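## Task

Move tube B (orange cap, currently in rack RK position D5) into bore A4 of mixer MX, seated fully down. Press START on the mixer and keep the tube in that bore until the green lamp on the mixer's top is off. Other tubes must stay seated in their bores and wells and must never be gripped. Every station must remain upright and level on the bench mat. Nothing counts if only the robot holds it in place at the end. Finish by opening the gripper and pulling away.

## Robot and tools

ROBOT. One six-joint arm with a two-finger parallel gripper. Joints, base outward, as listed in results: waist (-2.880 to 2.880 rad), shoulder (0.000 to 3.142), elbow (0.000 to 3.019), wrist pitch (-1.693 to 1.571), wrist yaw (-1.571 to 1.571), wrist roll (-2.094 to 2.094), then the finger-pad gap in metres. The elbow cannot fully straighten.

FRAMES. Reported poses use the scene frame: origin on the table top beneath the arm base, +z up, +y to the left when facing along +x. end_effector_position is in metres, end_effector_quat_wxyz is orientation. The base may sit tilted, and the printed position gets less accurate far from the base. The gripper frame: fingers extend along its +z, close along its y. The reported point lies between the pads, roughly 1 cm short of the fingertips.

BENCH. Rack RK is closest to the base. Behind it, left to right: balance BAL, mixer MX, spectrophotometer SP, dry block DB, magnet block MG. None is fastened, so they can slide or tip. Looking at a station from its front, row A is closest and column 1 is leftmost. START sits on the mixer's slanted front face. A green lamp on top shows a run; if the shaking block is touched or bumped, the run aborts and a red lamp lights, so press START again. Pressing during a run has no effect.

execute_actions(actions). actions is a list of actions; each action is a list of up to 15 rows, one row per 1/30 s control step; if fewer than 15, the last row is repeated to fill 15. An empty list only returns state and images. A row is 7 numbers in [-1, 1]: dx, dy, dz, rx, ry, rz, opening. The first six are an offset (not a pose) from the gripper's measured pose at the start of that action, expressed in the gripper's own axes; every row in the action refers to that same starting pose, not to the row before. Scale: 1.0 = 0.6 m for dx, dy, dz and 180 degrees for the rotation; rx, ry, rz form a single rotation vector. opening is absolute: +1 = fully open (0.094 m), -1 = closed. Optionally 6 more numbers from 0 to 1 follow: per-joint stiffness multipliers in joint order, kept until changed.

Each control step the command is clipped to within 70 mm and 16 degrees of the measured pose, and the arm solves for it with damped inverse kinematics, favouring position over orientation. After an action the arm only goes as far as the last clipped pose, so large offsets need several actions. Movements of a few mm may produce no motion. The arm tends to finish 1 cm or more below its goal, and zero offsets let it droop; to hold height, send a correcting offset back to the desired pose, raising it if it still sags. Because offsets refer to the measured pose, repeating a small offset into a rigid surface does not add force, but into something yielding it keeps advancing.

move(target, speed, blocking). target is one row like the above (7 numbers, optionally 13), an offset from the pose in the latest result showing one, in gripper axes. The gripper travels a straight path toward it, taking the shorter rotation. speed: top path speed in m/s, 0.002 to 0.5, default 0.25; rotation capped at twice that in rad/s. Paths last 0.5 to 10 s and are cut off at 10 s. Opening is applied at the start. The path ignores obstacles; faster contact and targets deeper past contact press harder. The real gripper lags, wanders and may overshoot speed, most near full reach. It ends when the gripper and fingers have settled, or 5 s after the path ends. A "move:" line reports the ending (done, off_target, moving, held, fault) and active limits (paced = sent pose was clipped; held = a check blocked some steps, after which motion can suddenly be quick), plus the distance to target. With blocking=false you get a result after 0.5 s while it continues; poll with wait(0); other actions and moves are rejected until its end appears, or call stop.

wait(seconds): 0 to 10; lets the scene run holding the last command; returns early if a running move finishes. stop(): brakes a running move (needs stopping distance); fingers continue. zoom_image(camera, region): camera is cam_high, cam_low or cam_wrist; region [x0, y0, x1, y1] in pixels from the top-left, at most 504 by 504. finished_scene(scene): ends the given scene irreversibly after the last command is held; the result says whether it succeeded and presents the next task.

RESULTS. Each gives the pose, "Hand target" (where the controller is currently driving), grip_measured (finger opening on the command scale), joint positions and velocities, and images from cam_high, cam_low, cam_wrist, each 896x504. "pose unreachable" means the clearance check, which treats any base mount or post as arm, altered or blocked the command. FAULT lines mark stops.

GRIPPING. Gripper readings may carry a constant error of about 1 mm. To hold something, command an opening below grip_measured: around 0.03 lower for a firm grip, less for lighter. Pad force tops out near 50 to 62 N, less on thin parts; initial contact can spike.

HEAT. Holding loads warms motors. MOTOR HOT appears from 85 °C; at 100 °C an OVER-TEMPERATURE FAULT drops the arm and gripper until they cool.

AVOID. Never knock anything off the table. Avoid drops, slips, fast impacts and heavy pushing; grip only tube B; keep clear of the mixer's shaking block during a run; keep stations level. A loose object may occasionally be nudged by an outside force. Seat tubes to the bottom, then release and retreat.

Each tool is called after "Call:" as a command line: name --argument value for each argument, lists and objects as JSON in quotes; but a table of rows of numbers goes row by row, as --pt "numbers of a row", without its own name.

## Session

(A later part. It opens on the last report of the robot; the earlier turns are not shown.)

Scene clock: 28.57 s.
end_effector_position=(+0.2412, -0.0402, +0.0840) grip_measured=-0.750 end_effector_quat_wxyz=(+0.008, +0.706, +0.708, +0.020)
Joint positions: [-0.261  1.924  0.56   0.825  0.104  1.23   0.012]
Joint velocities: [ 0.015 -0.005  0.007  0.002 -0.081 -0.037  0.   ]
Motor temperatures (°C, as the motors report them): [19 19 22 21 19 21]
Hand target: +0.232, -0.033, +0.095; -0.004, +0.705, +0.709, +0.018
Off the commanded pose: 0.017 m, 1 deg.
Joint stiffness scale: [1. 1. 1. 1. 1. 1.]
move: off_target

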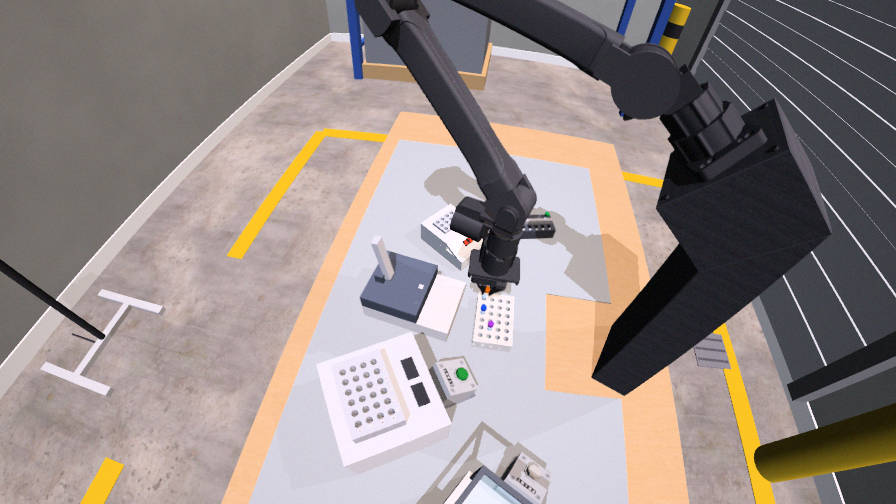

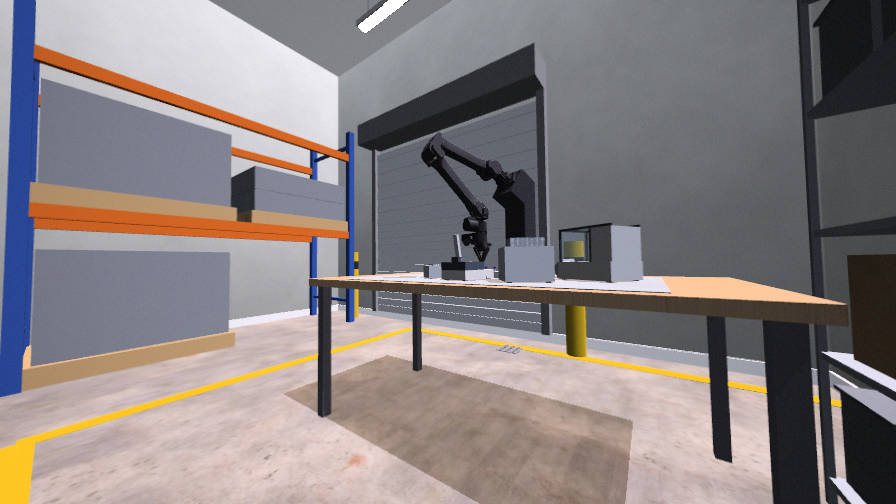

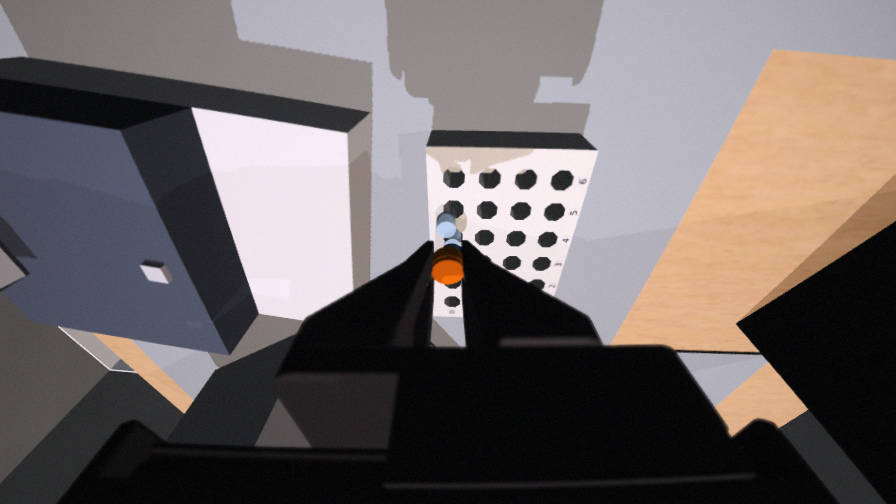

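Call:
move --target '[0.05,0,-0.27,0,0,0,-0.78]'

Call:
move --target '[0.36,0.2,0,0,0,0,-0.78]'

Scene clock: 31.60 s.
end_effector_position=(+0.2465, -0.0205, +0.2431) grip_measured=-0.765 end_effector_quat_wxyz=(+0.020, +0.705, +0.708, +0.022)
Joint positions: [-0.075  1.359  0.21   0.616  0.272  1.321  0.011]
Joint velocities: [ 0.015 -0.024  0.007 -0.022 -0.037  0.007 -0.   ]
Motor temperatures (°C, as the motors report them): [19 19 22 21 19 21]
Hand target: +0.236, -0.015, +0.247; +0.008, +0.705, +0.708, +0.020
Off the commanded pose: 0.014 m, 1 deg.
Joint stiffness scale: [1. 1. 1. 1. 1. 1.]
move: off_target

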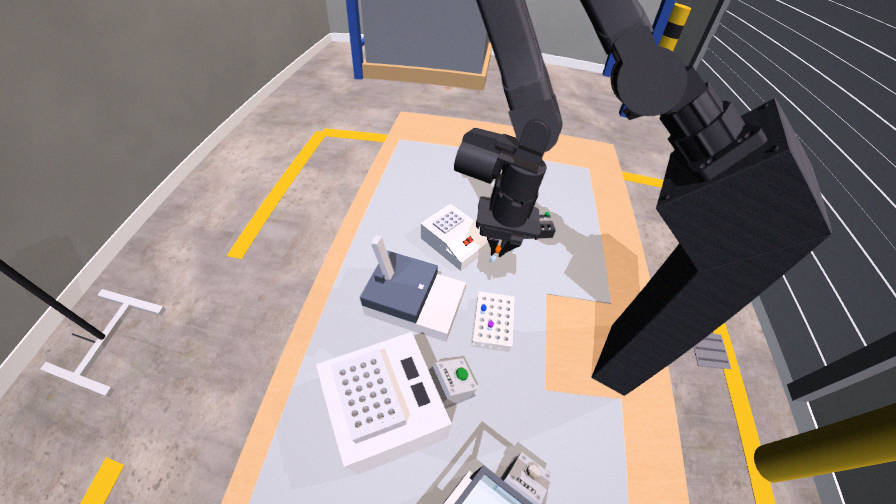

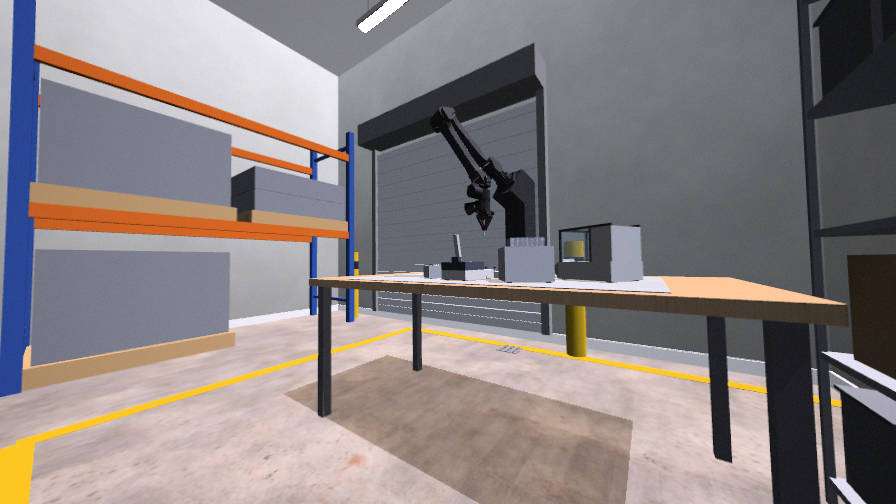

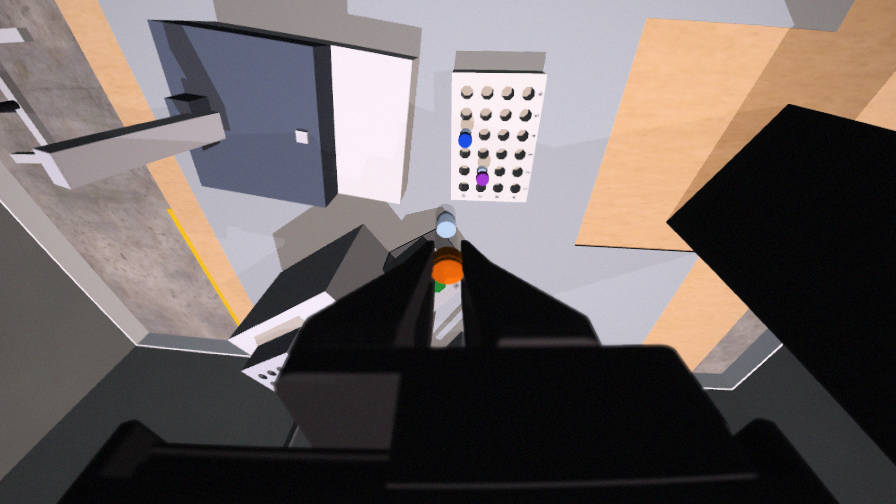

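Scene clock: 33.10 s.
end_effector_position=(+0.3720, +0.1948, +0.2566) grip_measured=-0.765 end_effector_quat_wxyz=(+0.029, +0.708, +0.705, +0.031)
Joint positions: [0.561 1.598 0.686 0.18  0.792 1.746 0.011]
Joint velocities: [-0.015 -0.005  0.002 -0.007  0.007  0.037 -0.001]
Motor temperatures (°C, as the motors report them): [19 19 22 21 19 21]
Hand target: +0.363, +0.199, +0.253; +0.023, +0.705, +0.709, +0.024
Off the commanded pose: 0.009 m, 1 deg.
Joint stiffness scale: [1. 1. 1. 1. 1. 1.]
move: done

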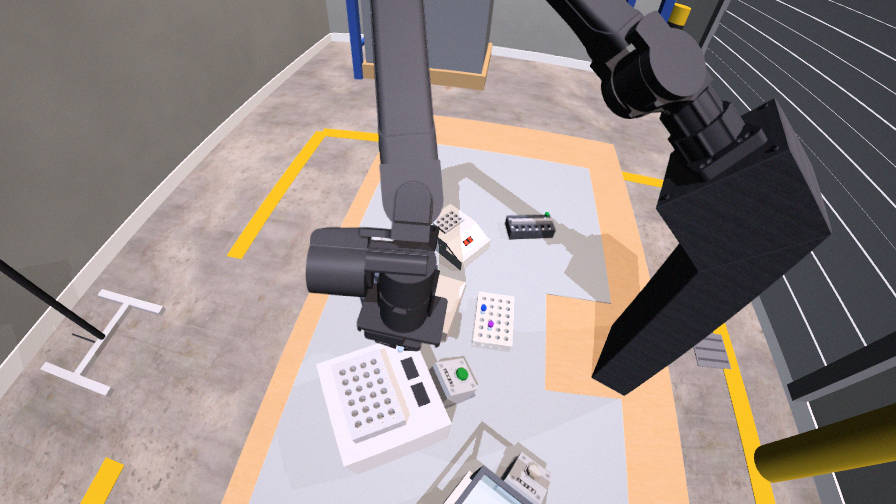

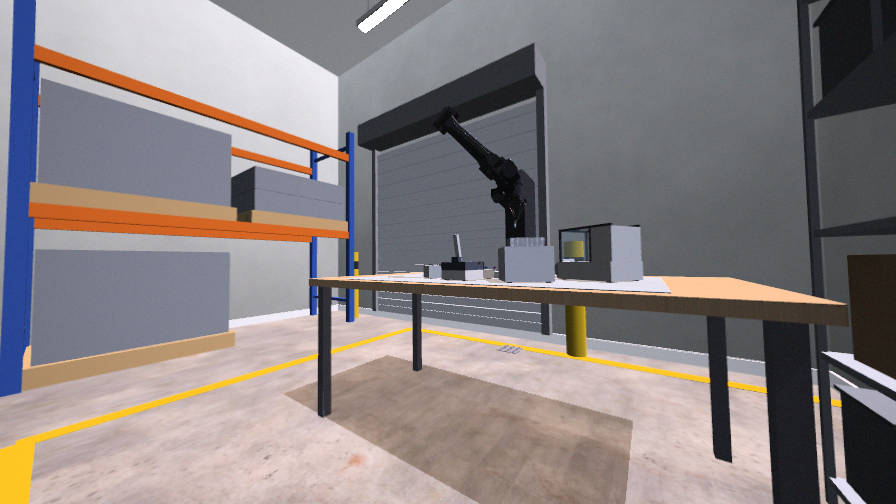

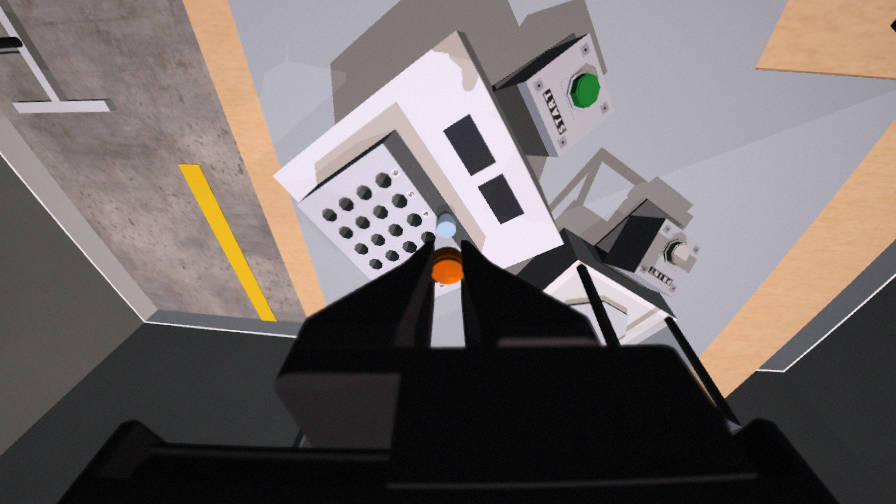

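Call:
move --target '[0.08,0.05,0.07,0.033,0,0,-0.78]' --speed 0.1

Scene clock: 37.20 s.
end_effector_position=(+0.4142, +0.2418, +0.2252) grip_measured=-0.765 end_effector_quat_wxyz=(-0.002, +0.709, +0.705, +0.005)
Joint positions: [ 0.561  1.731  0.939 -0.048  0.769  1.825  0.011]
Joint velocities: [-0.005 -0.015 -0.002 -0.002 -0.007  0.095  0.   ]
Motor temperatures (°C, as the motors report them): [19 19 22 21 19 21]
Hand target: +0.404, +0.244, +0.218; -0.008, +0.708, +0.706, -0.005
Off the commanded pose: 0.012 m, 1 deg.
Joint stiffness scale: [1. 1. 1. 1. 1. 1.]
move: off_target

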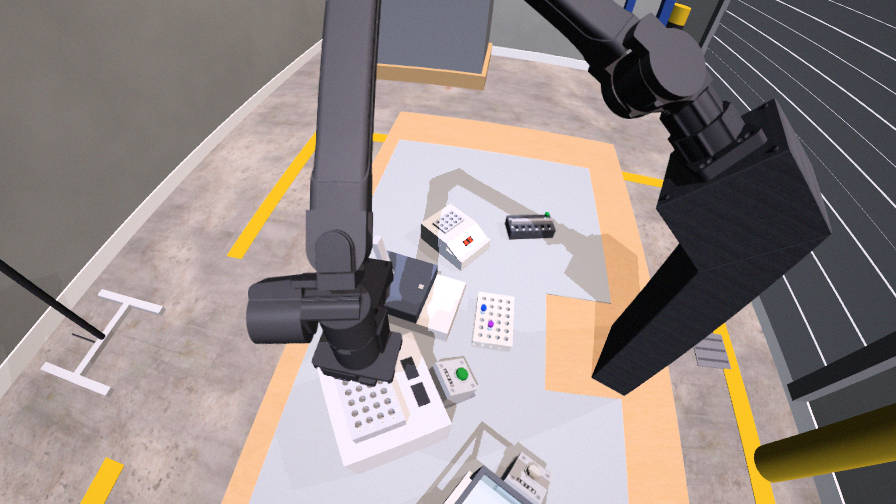

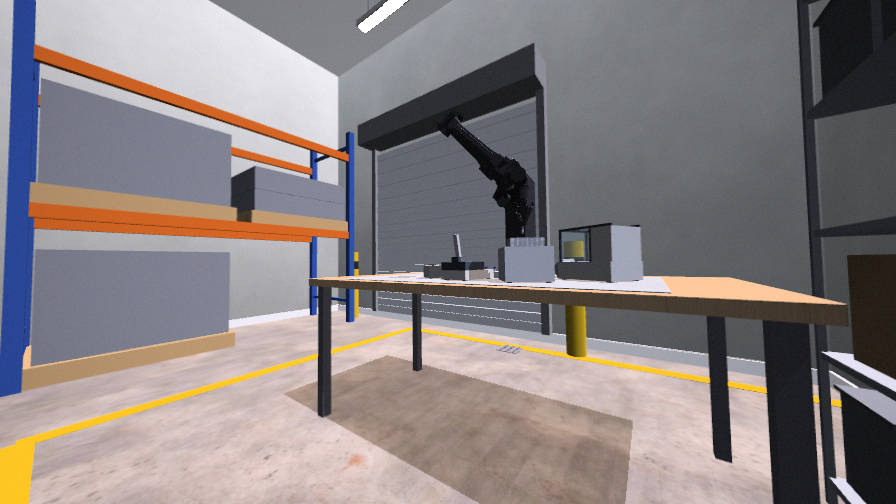

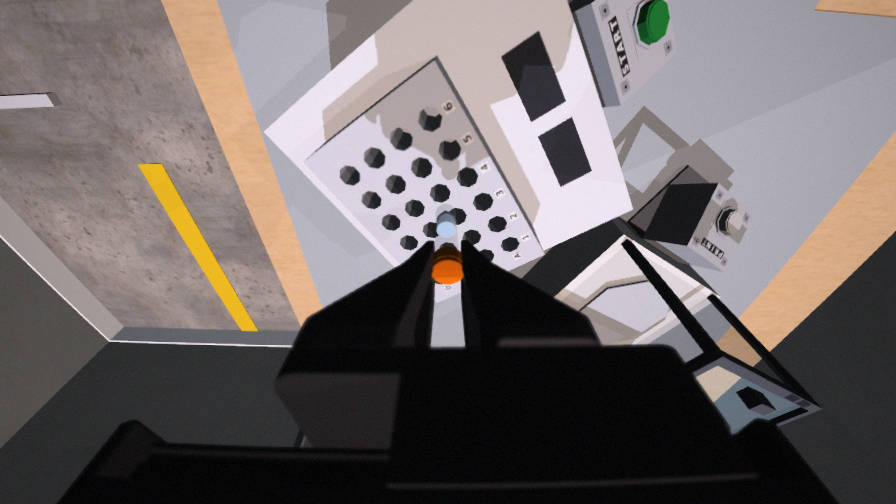

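Call:
move --target '[-0.015,-0.036,0.04,0,0,0,-0.78]' --speed 0.04

Scene clock: 40.27 s.
end_effector_position=(+0.4047, +0.2427, +0.2179) grip_measured=-0.765 end_effector_quat_wxyz=(-0.002, +0.713, +0.701, +0.022)
Joint positions: [0.55  1.746 0.9   0.053 0.744 1.798 0.011]
Joint velocities: [-0.005 -0.015 -0.012  0.022 -0.022 -0.022 -0.001]
Motor temperatures (°C, as the motors report them): [20 19 22 21 19 21]
Hand target: +0.392, +0.233, +0.202; -0.002, +0.710, +0.705, +0.005
Off the commanded pose: 0.023 m, 2 deg.
Joint stiffness scale: [1. 1. 1. 1. 1. 1.]
move: off_target

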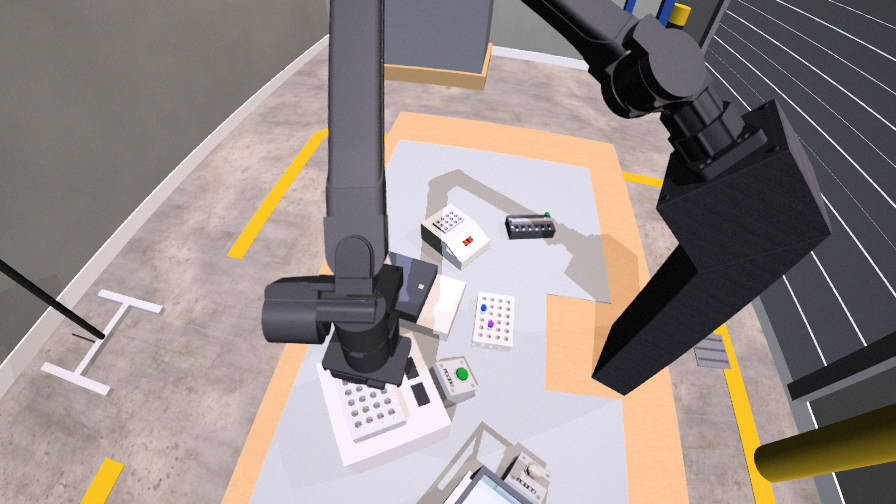

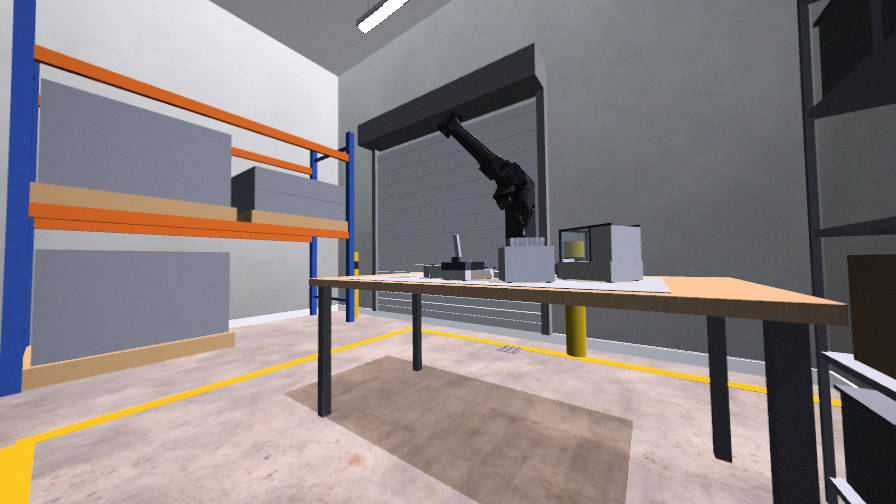

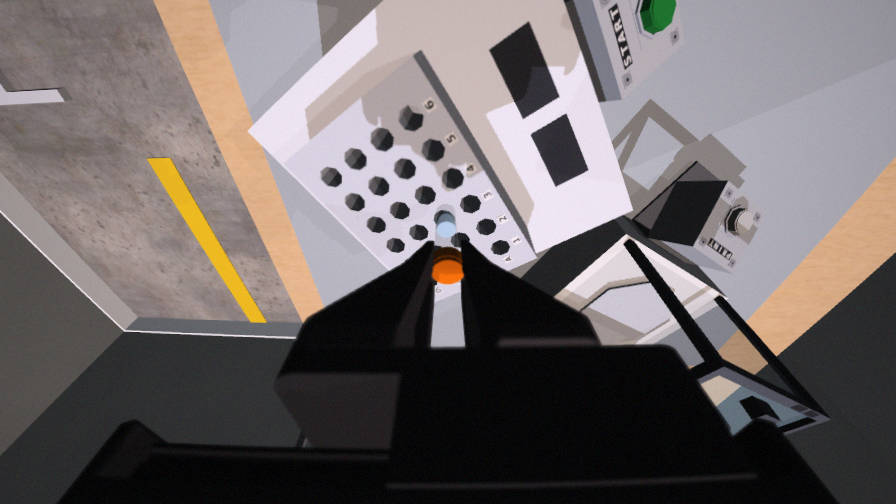

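Call:
move --target '[-0.033,-0.026,0.043,0.015,-0.017,0,-0.78]' --speed 0.04

Scene clock: 43.17 s.
end_effector_position=(+0.3995, +0.2335, +0.2075) grip_measured=-0.765 end_effector_quat_wxyz=(+0.001, +0.714, +0.700, +0.008)
Joint positions: [0.528 1.758 0.9   0.053 0.748 1.797 0.011]
Joint velocities: [-0.024 -0.005  0.012  0.007 -0.007 -0.051 -0.   ]
Motor temperatures (°C, as the motors report them): [20 19 22 21 19 21]
Hand target: +0.389, +0.224, +0.192; +0.000, +0.713, +0.701, -0.013
Off the commanded pose: 0.021 m, 2 deg.
Joint stiffness scale: [1. 1. 1. 1. 1. 1.]
move: off_target

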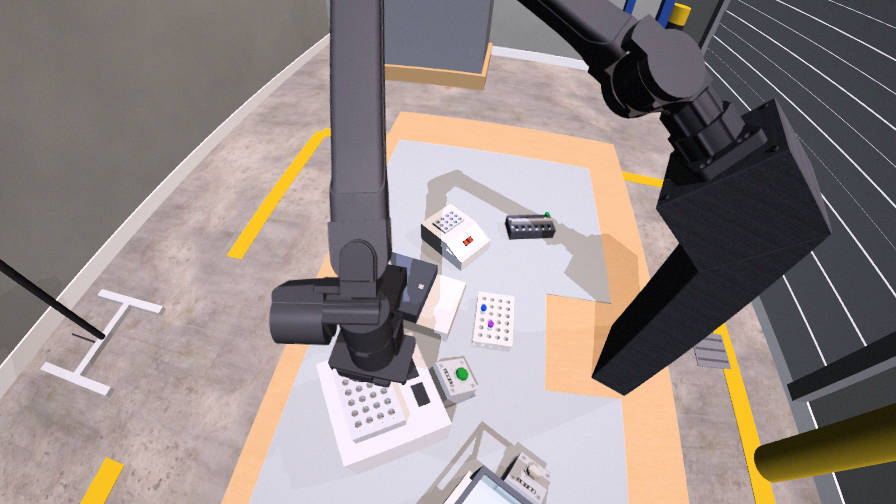

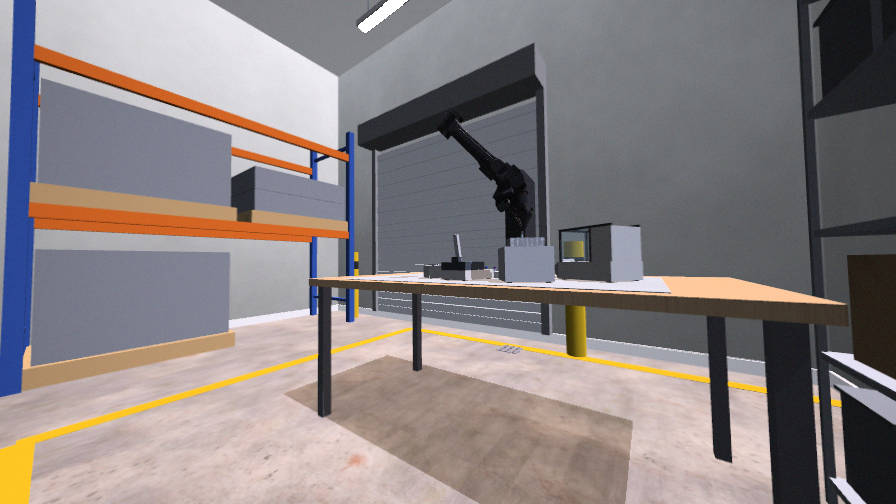

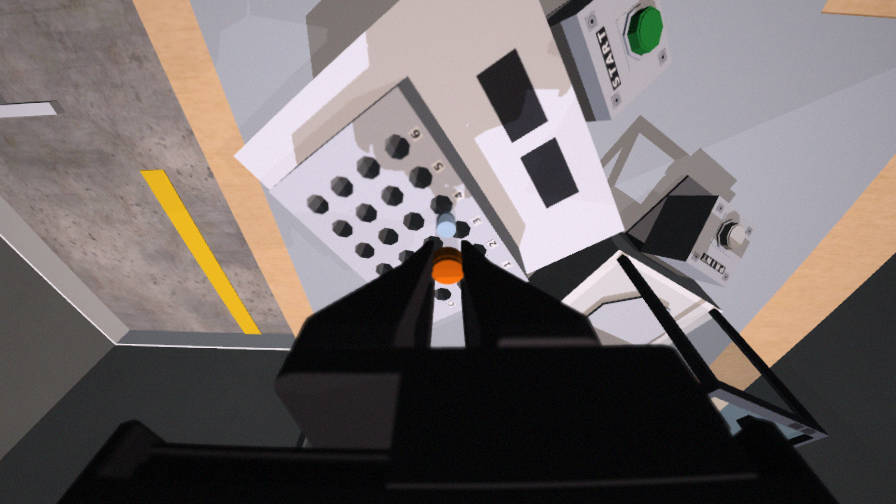

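Call:
move --target '[-0.012,-0.01,0.043,0.009,-0.009,0,-0.78]' --speed 0.03

Call:
zoom_image --camera "cam_wrist" --region '[350,130,550,290]'

Scene clock: 45.90 s.
end_effector_position=(+0.4055, +0.2369, +0.2054) grip_measured=-0.765 end_effector_quat_wxyz=(+0.002, +0.716, +0.698, +0.012)
Joint positions: [0.527 1.766 0.917 0.053 0.746 1.797 0.011]
Joint velocities: [-0.005 -0.005  0.002  0.007  0.051 -0.007 -0.002]
Motor temperatures (°C, as the motors report them): [20 19 22 21 19 21]
Hand target: +0.393, +0.226, +0.183; +0.001, +0.714, +0.700, -0.012
Off the commanded pose: 0.029 m, 3 deg.
Joint stiffness scale: [1. 1. 1. 1. 1. 1.]
move: off_target

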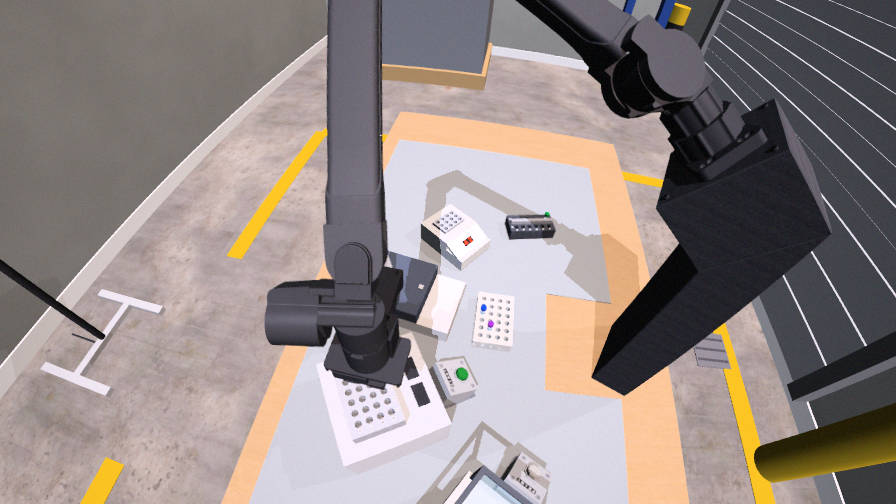

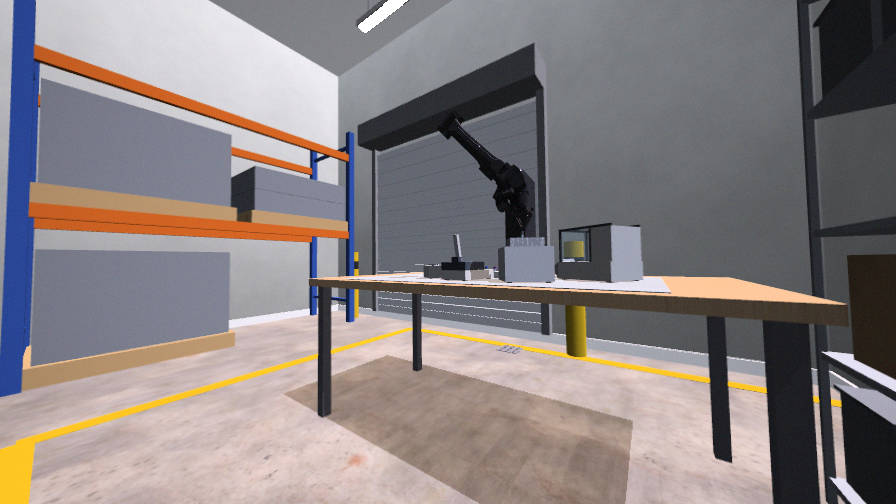

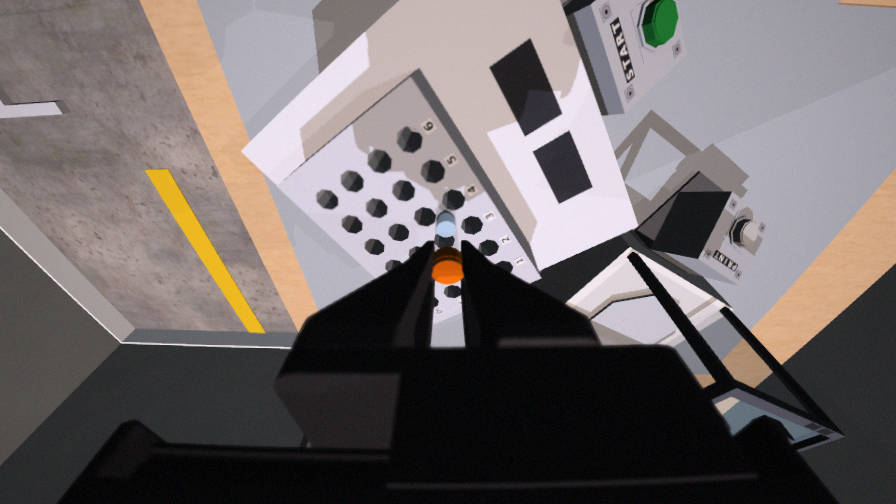

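Region (350, 130, 550, 290) of cam_wrist's 896x504 image, scaled by 2.520, with more detail than that image has; it fills the top 403 rows of this view, and the rest is white.

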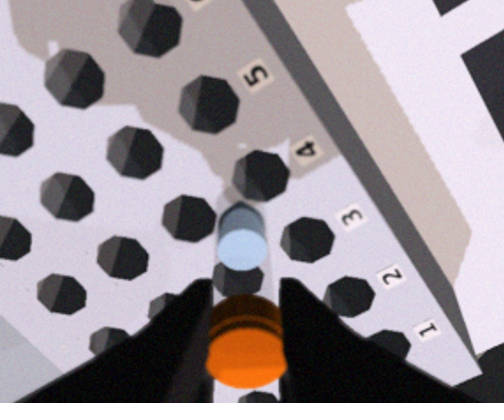

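Call:
move --target '[-0.024,-0.026,0.03,0.009,-0.009,0,-0.78]' --speed 0.03

Call:
zoom_image --camera "cam_wrist" --region '[350,130,550,290]'

Scene clock: 49.77 s.
end_effector_position=(+0.4051, +0.2368, +0.2055) grip_measured=-0.765 end_effector_quat_wxyz=(+0.003, +0.717, +0.696, +0.013)
Joint positions: [0.527 1.766 0.913 0.063 0.746 1.797 0.011]
Joint velocities: [-0.015  0.005 -0.007  0.007 -0.037  0.022  0.001]
Motor temperatures (°C, as the motors report them): [20 19 22 21 19 21]
Hand target: +0.390, +0.223, +0.188; +0.002, +0.716, +0.698, -0.008
Off the commanded pose: 0.028 m, 2 deg.
Joint stiffness scale: [1. 1. 1. 1. 1. 1.]
move: off_target

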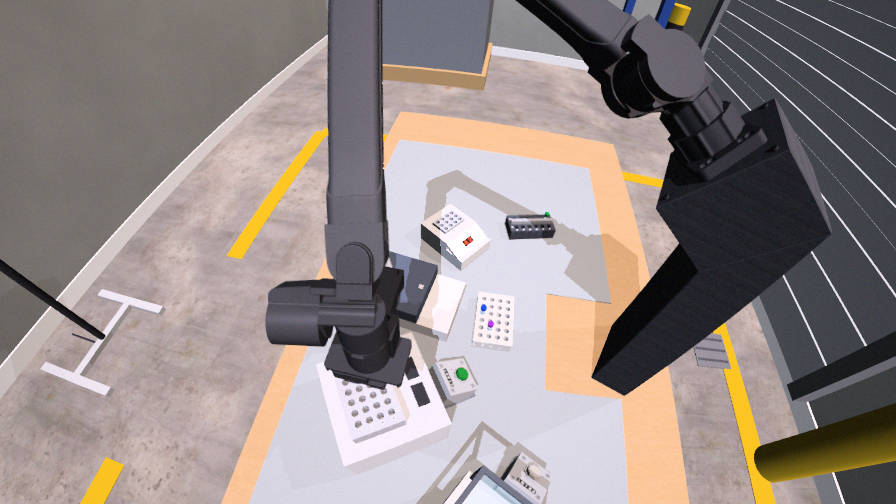

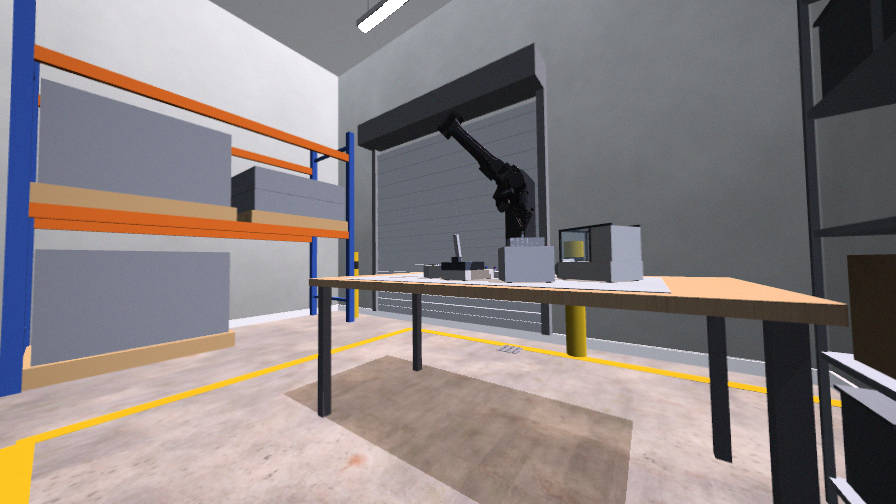

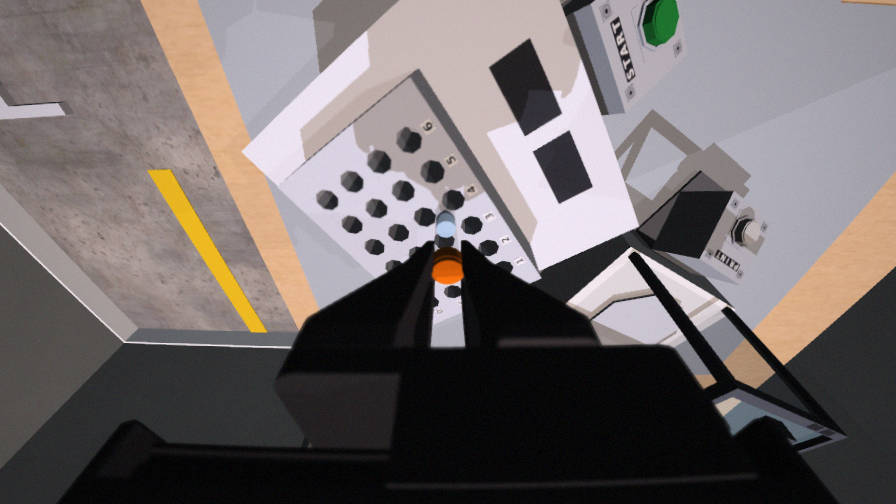

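Region (350, 130, 550, 290) of cam_wrist's 896x504 image, scaled by 2.520, with more detail than that image has; it fills the top 403 rows of this view, and the rest is white.

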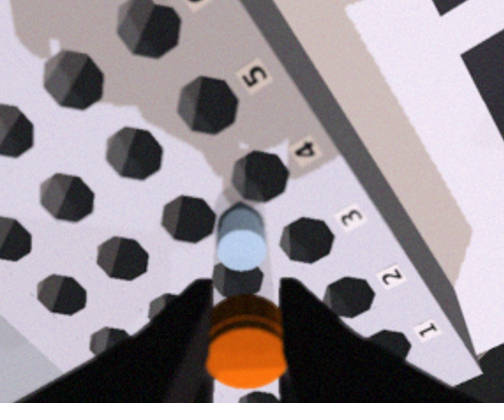

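Call:
move --target '[-0.022,-0.015,0.0,0.005,-0.005,0,-0.78]' --speed 0.03

Call:
zoom_image --camera "cam_wrist" --region '[350,130,550,290]'

Scene clock: 52.57 s.
end_effector_position=(+0.3930, +0.2336, +0.2060) grip_measured=-0.765 end_effector_quat_wxyz=(-0.001, +0.713, +0.702, +0.007)
Joint positions: [0.527 1.765 0.891 0.063 0.746 1.797 0.011]
Joint velocities: [ 0.005 -0.024 -0.002 -0.007 -0.022 -0.037 -0.   ]
Motor temperatures (°C, as the motors report them): [20 19 22 21 19 21]
Hand target: +0.396, +0.224, +0.205; +0.003, +0.717, +0.697, +0.002
Off the commanded pose: 0.010 m, 1 deg.
Joint stiffness scale: [1. 1. 1. 1. 1. 1.]
move: done

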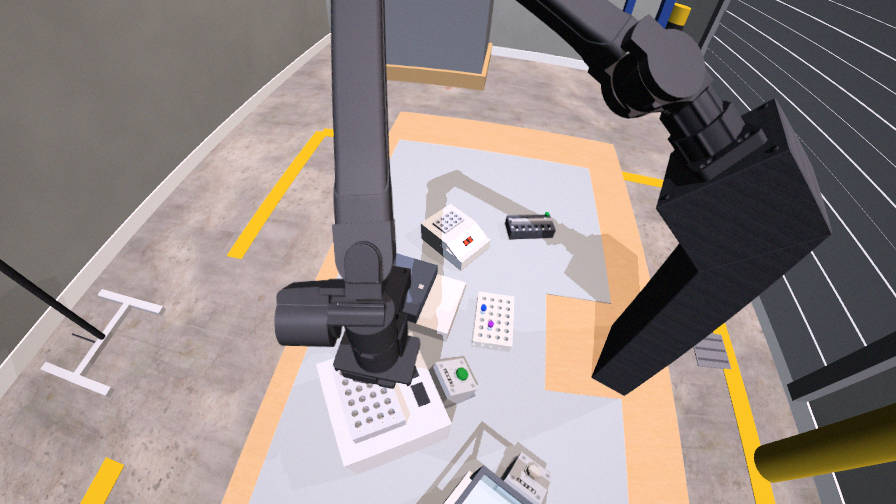

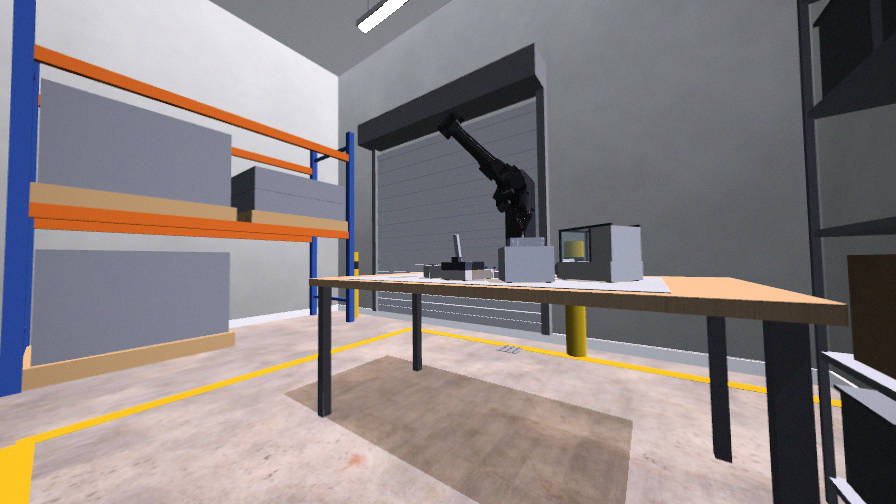

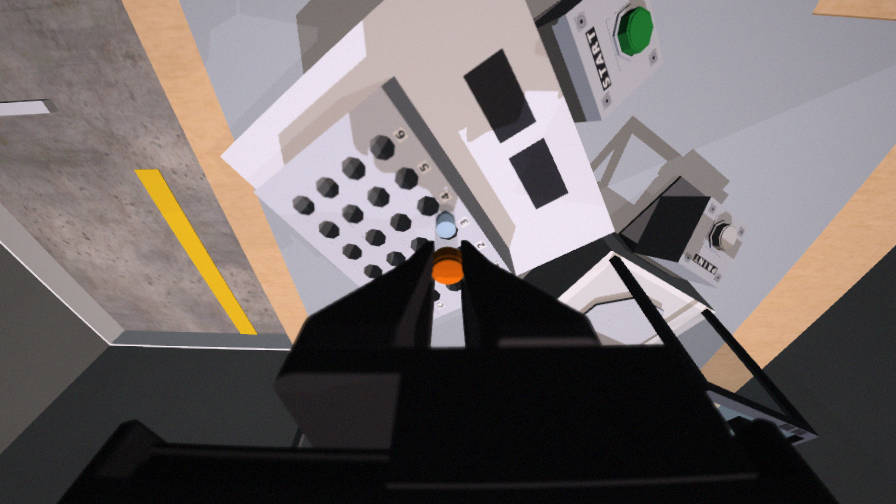

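Region (350, 130, 550, 290) of cam_wrist's 896x504 image, scaled by 2.520, with more detail than that image has; it fills the top 403 rows of this view, and the rest is white.

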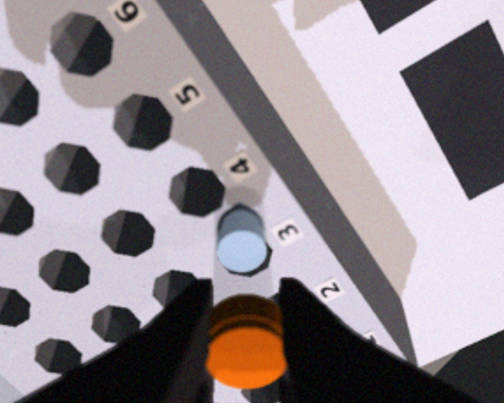

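Call:
move --target '[-0.026,0.02,0.0,0,0,0,-0.78]' --speed 0.03

Call:
zoom_image --camera "cam_wrist" --region '[350,130,550,290]'

Scene clock: 56.23 s.
end_effector_position=(+0.4023, +0.2328, +0.2121) grip_measured=-0.765 end_effector_quat_wxyz=(-0.004, +0.711, +0.703, +0.017)
Joint positions: [0.527 1.74  0.891 0.056 0.729 1.781 0.011]
Joint velocities: [-0.005  0.024  0.007 -0.002  0.051  0.095  0.001]
Motor temperatures (°C, as the motors report them): [20 19 21 21 19 21]
Hand target: +0.405, +0.218, +0.206; -0.001, +0.713, +0.702, +0.007
Off the commanded pose: 0.016 m, 1 deg.
Joint stiffness scale: [1. 1. 1. 1. 1. 1.]
move: off_target

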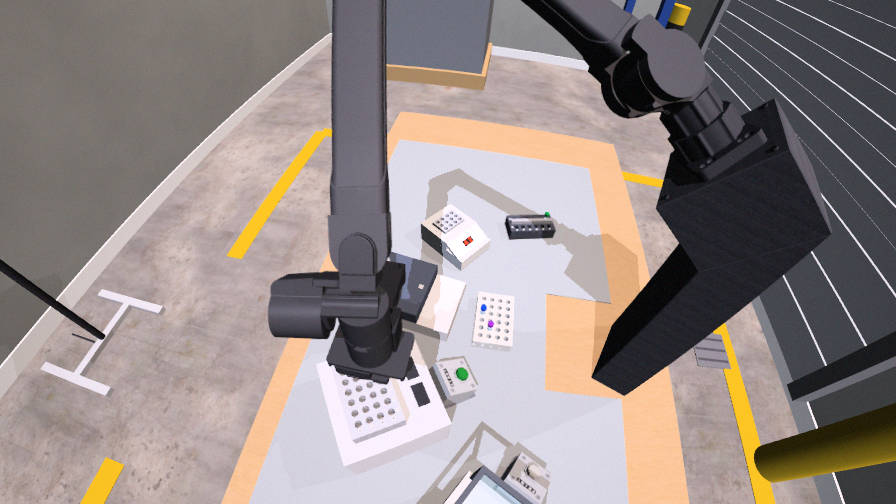

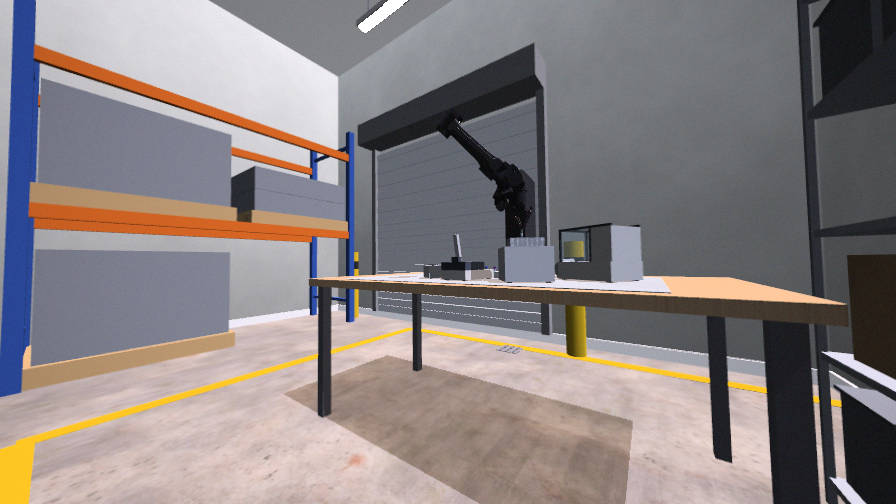

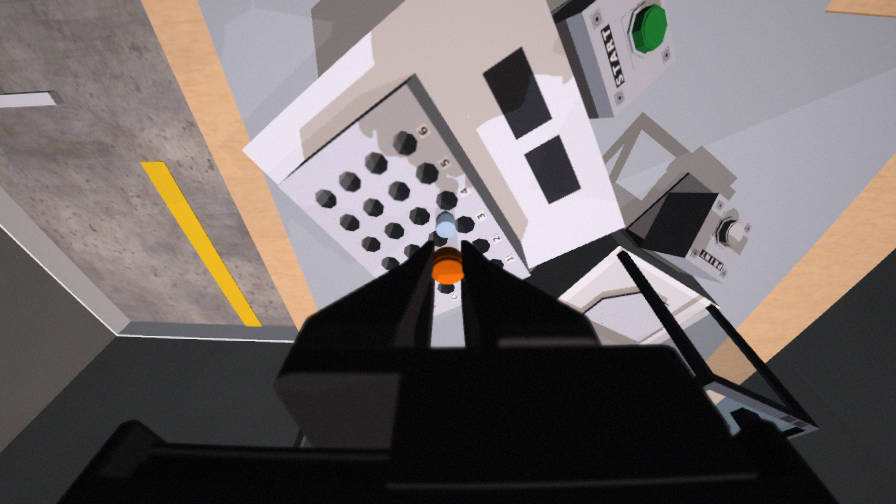

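Region (350, 130, 550, 290) of cam_wrist's 896x504 image, scaled by 2.520, with more detail than that image has; it fills the top 403 rows of this view, and the rest is white.

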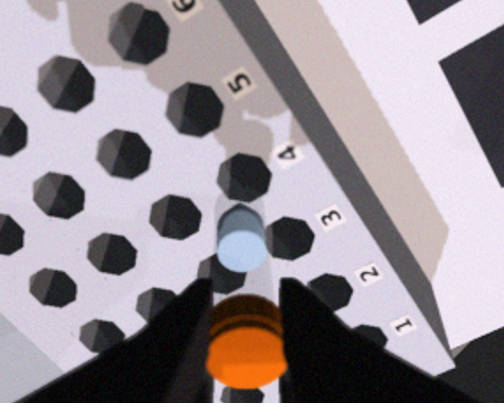

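Call:
move --target '[-0.025,-0.004,0.027,0.008,-0.008,0,-0.78]' --speed 0.03

Call:
zoom_image --camera "cam_wrist" --region '[350,130,550,290]'

Scene clock: 59.57 s.
end_effector_position=(+0.4022, +0.2285, +0.2085) grip_measured=-0.765 end_effector_quat_wxyz=(-0.005, +0.713, +0.701, +0.014)
Joint positions: [0.516 1.74  0.891 0.056 0.723 1.78  0.011]
Joint velocities: [-0.005  0.005 -0.007 -0.012  0.066 -0.066 -0.001]
Motor temperatures (°C, as the motors report them): [20 19 21 21 19 21]
Hand target: +0.400, +0.218, +0.196; -0.005, +0.711, +0.703, -0.001
Off the commanded pose: 0.017 m, 2 deg.
Joint stiffness scale: [1. 1. 1. 1. 1. 1.]
move: off_target

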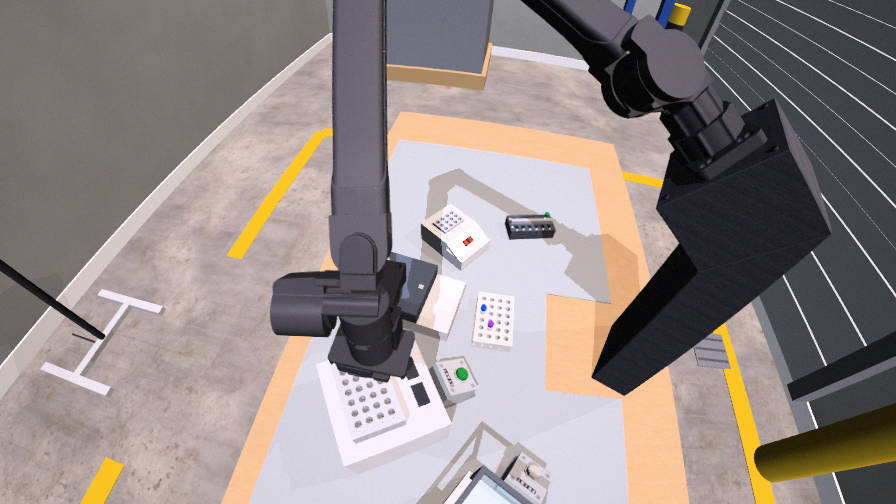

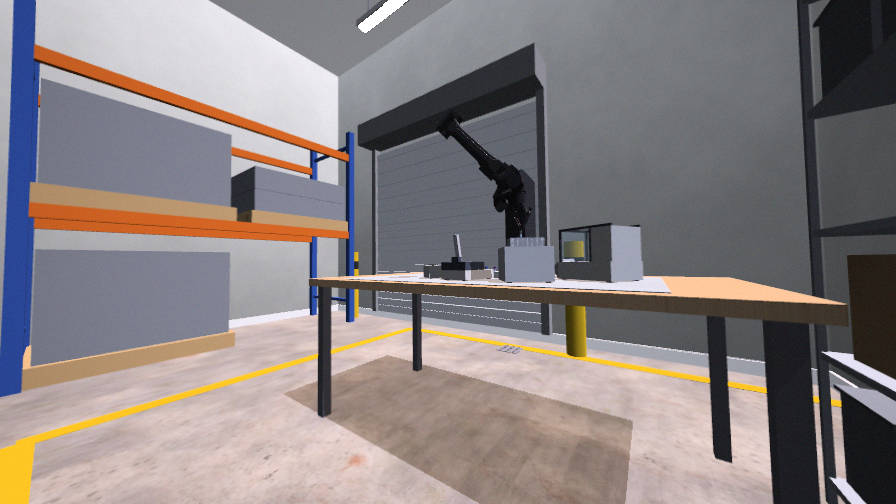

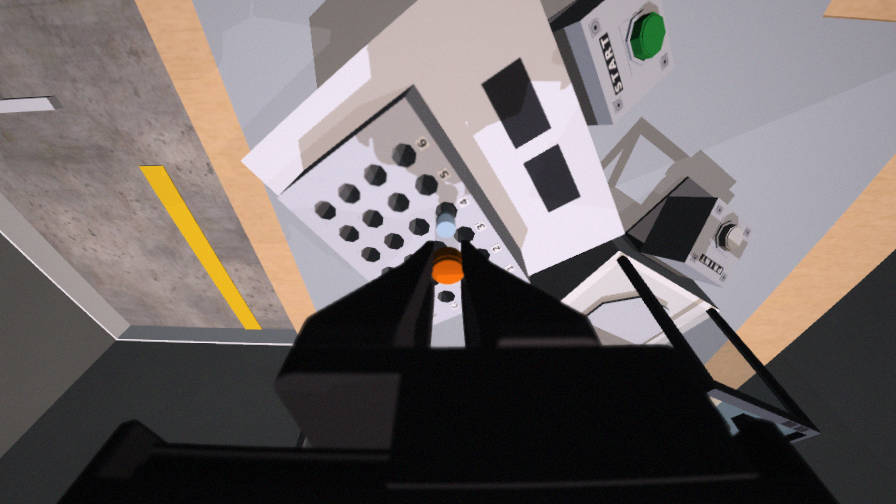

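Region (350, 130, 550, 290) of cam_wrist's 896x504 image, scaled by 2.520, with more detail than that image has; it fills the top 403 rows of this view, and the rest is white.

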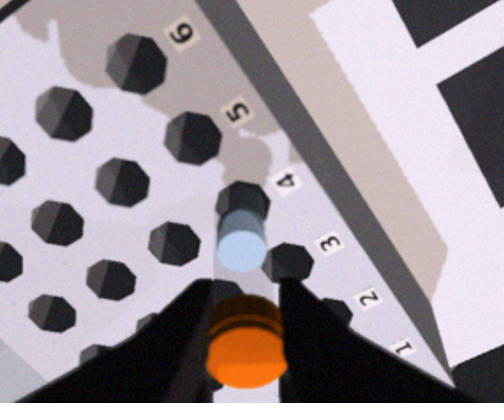

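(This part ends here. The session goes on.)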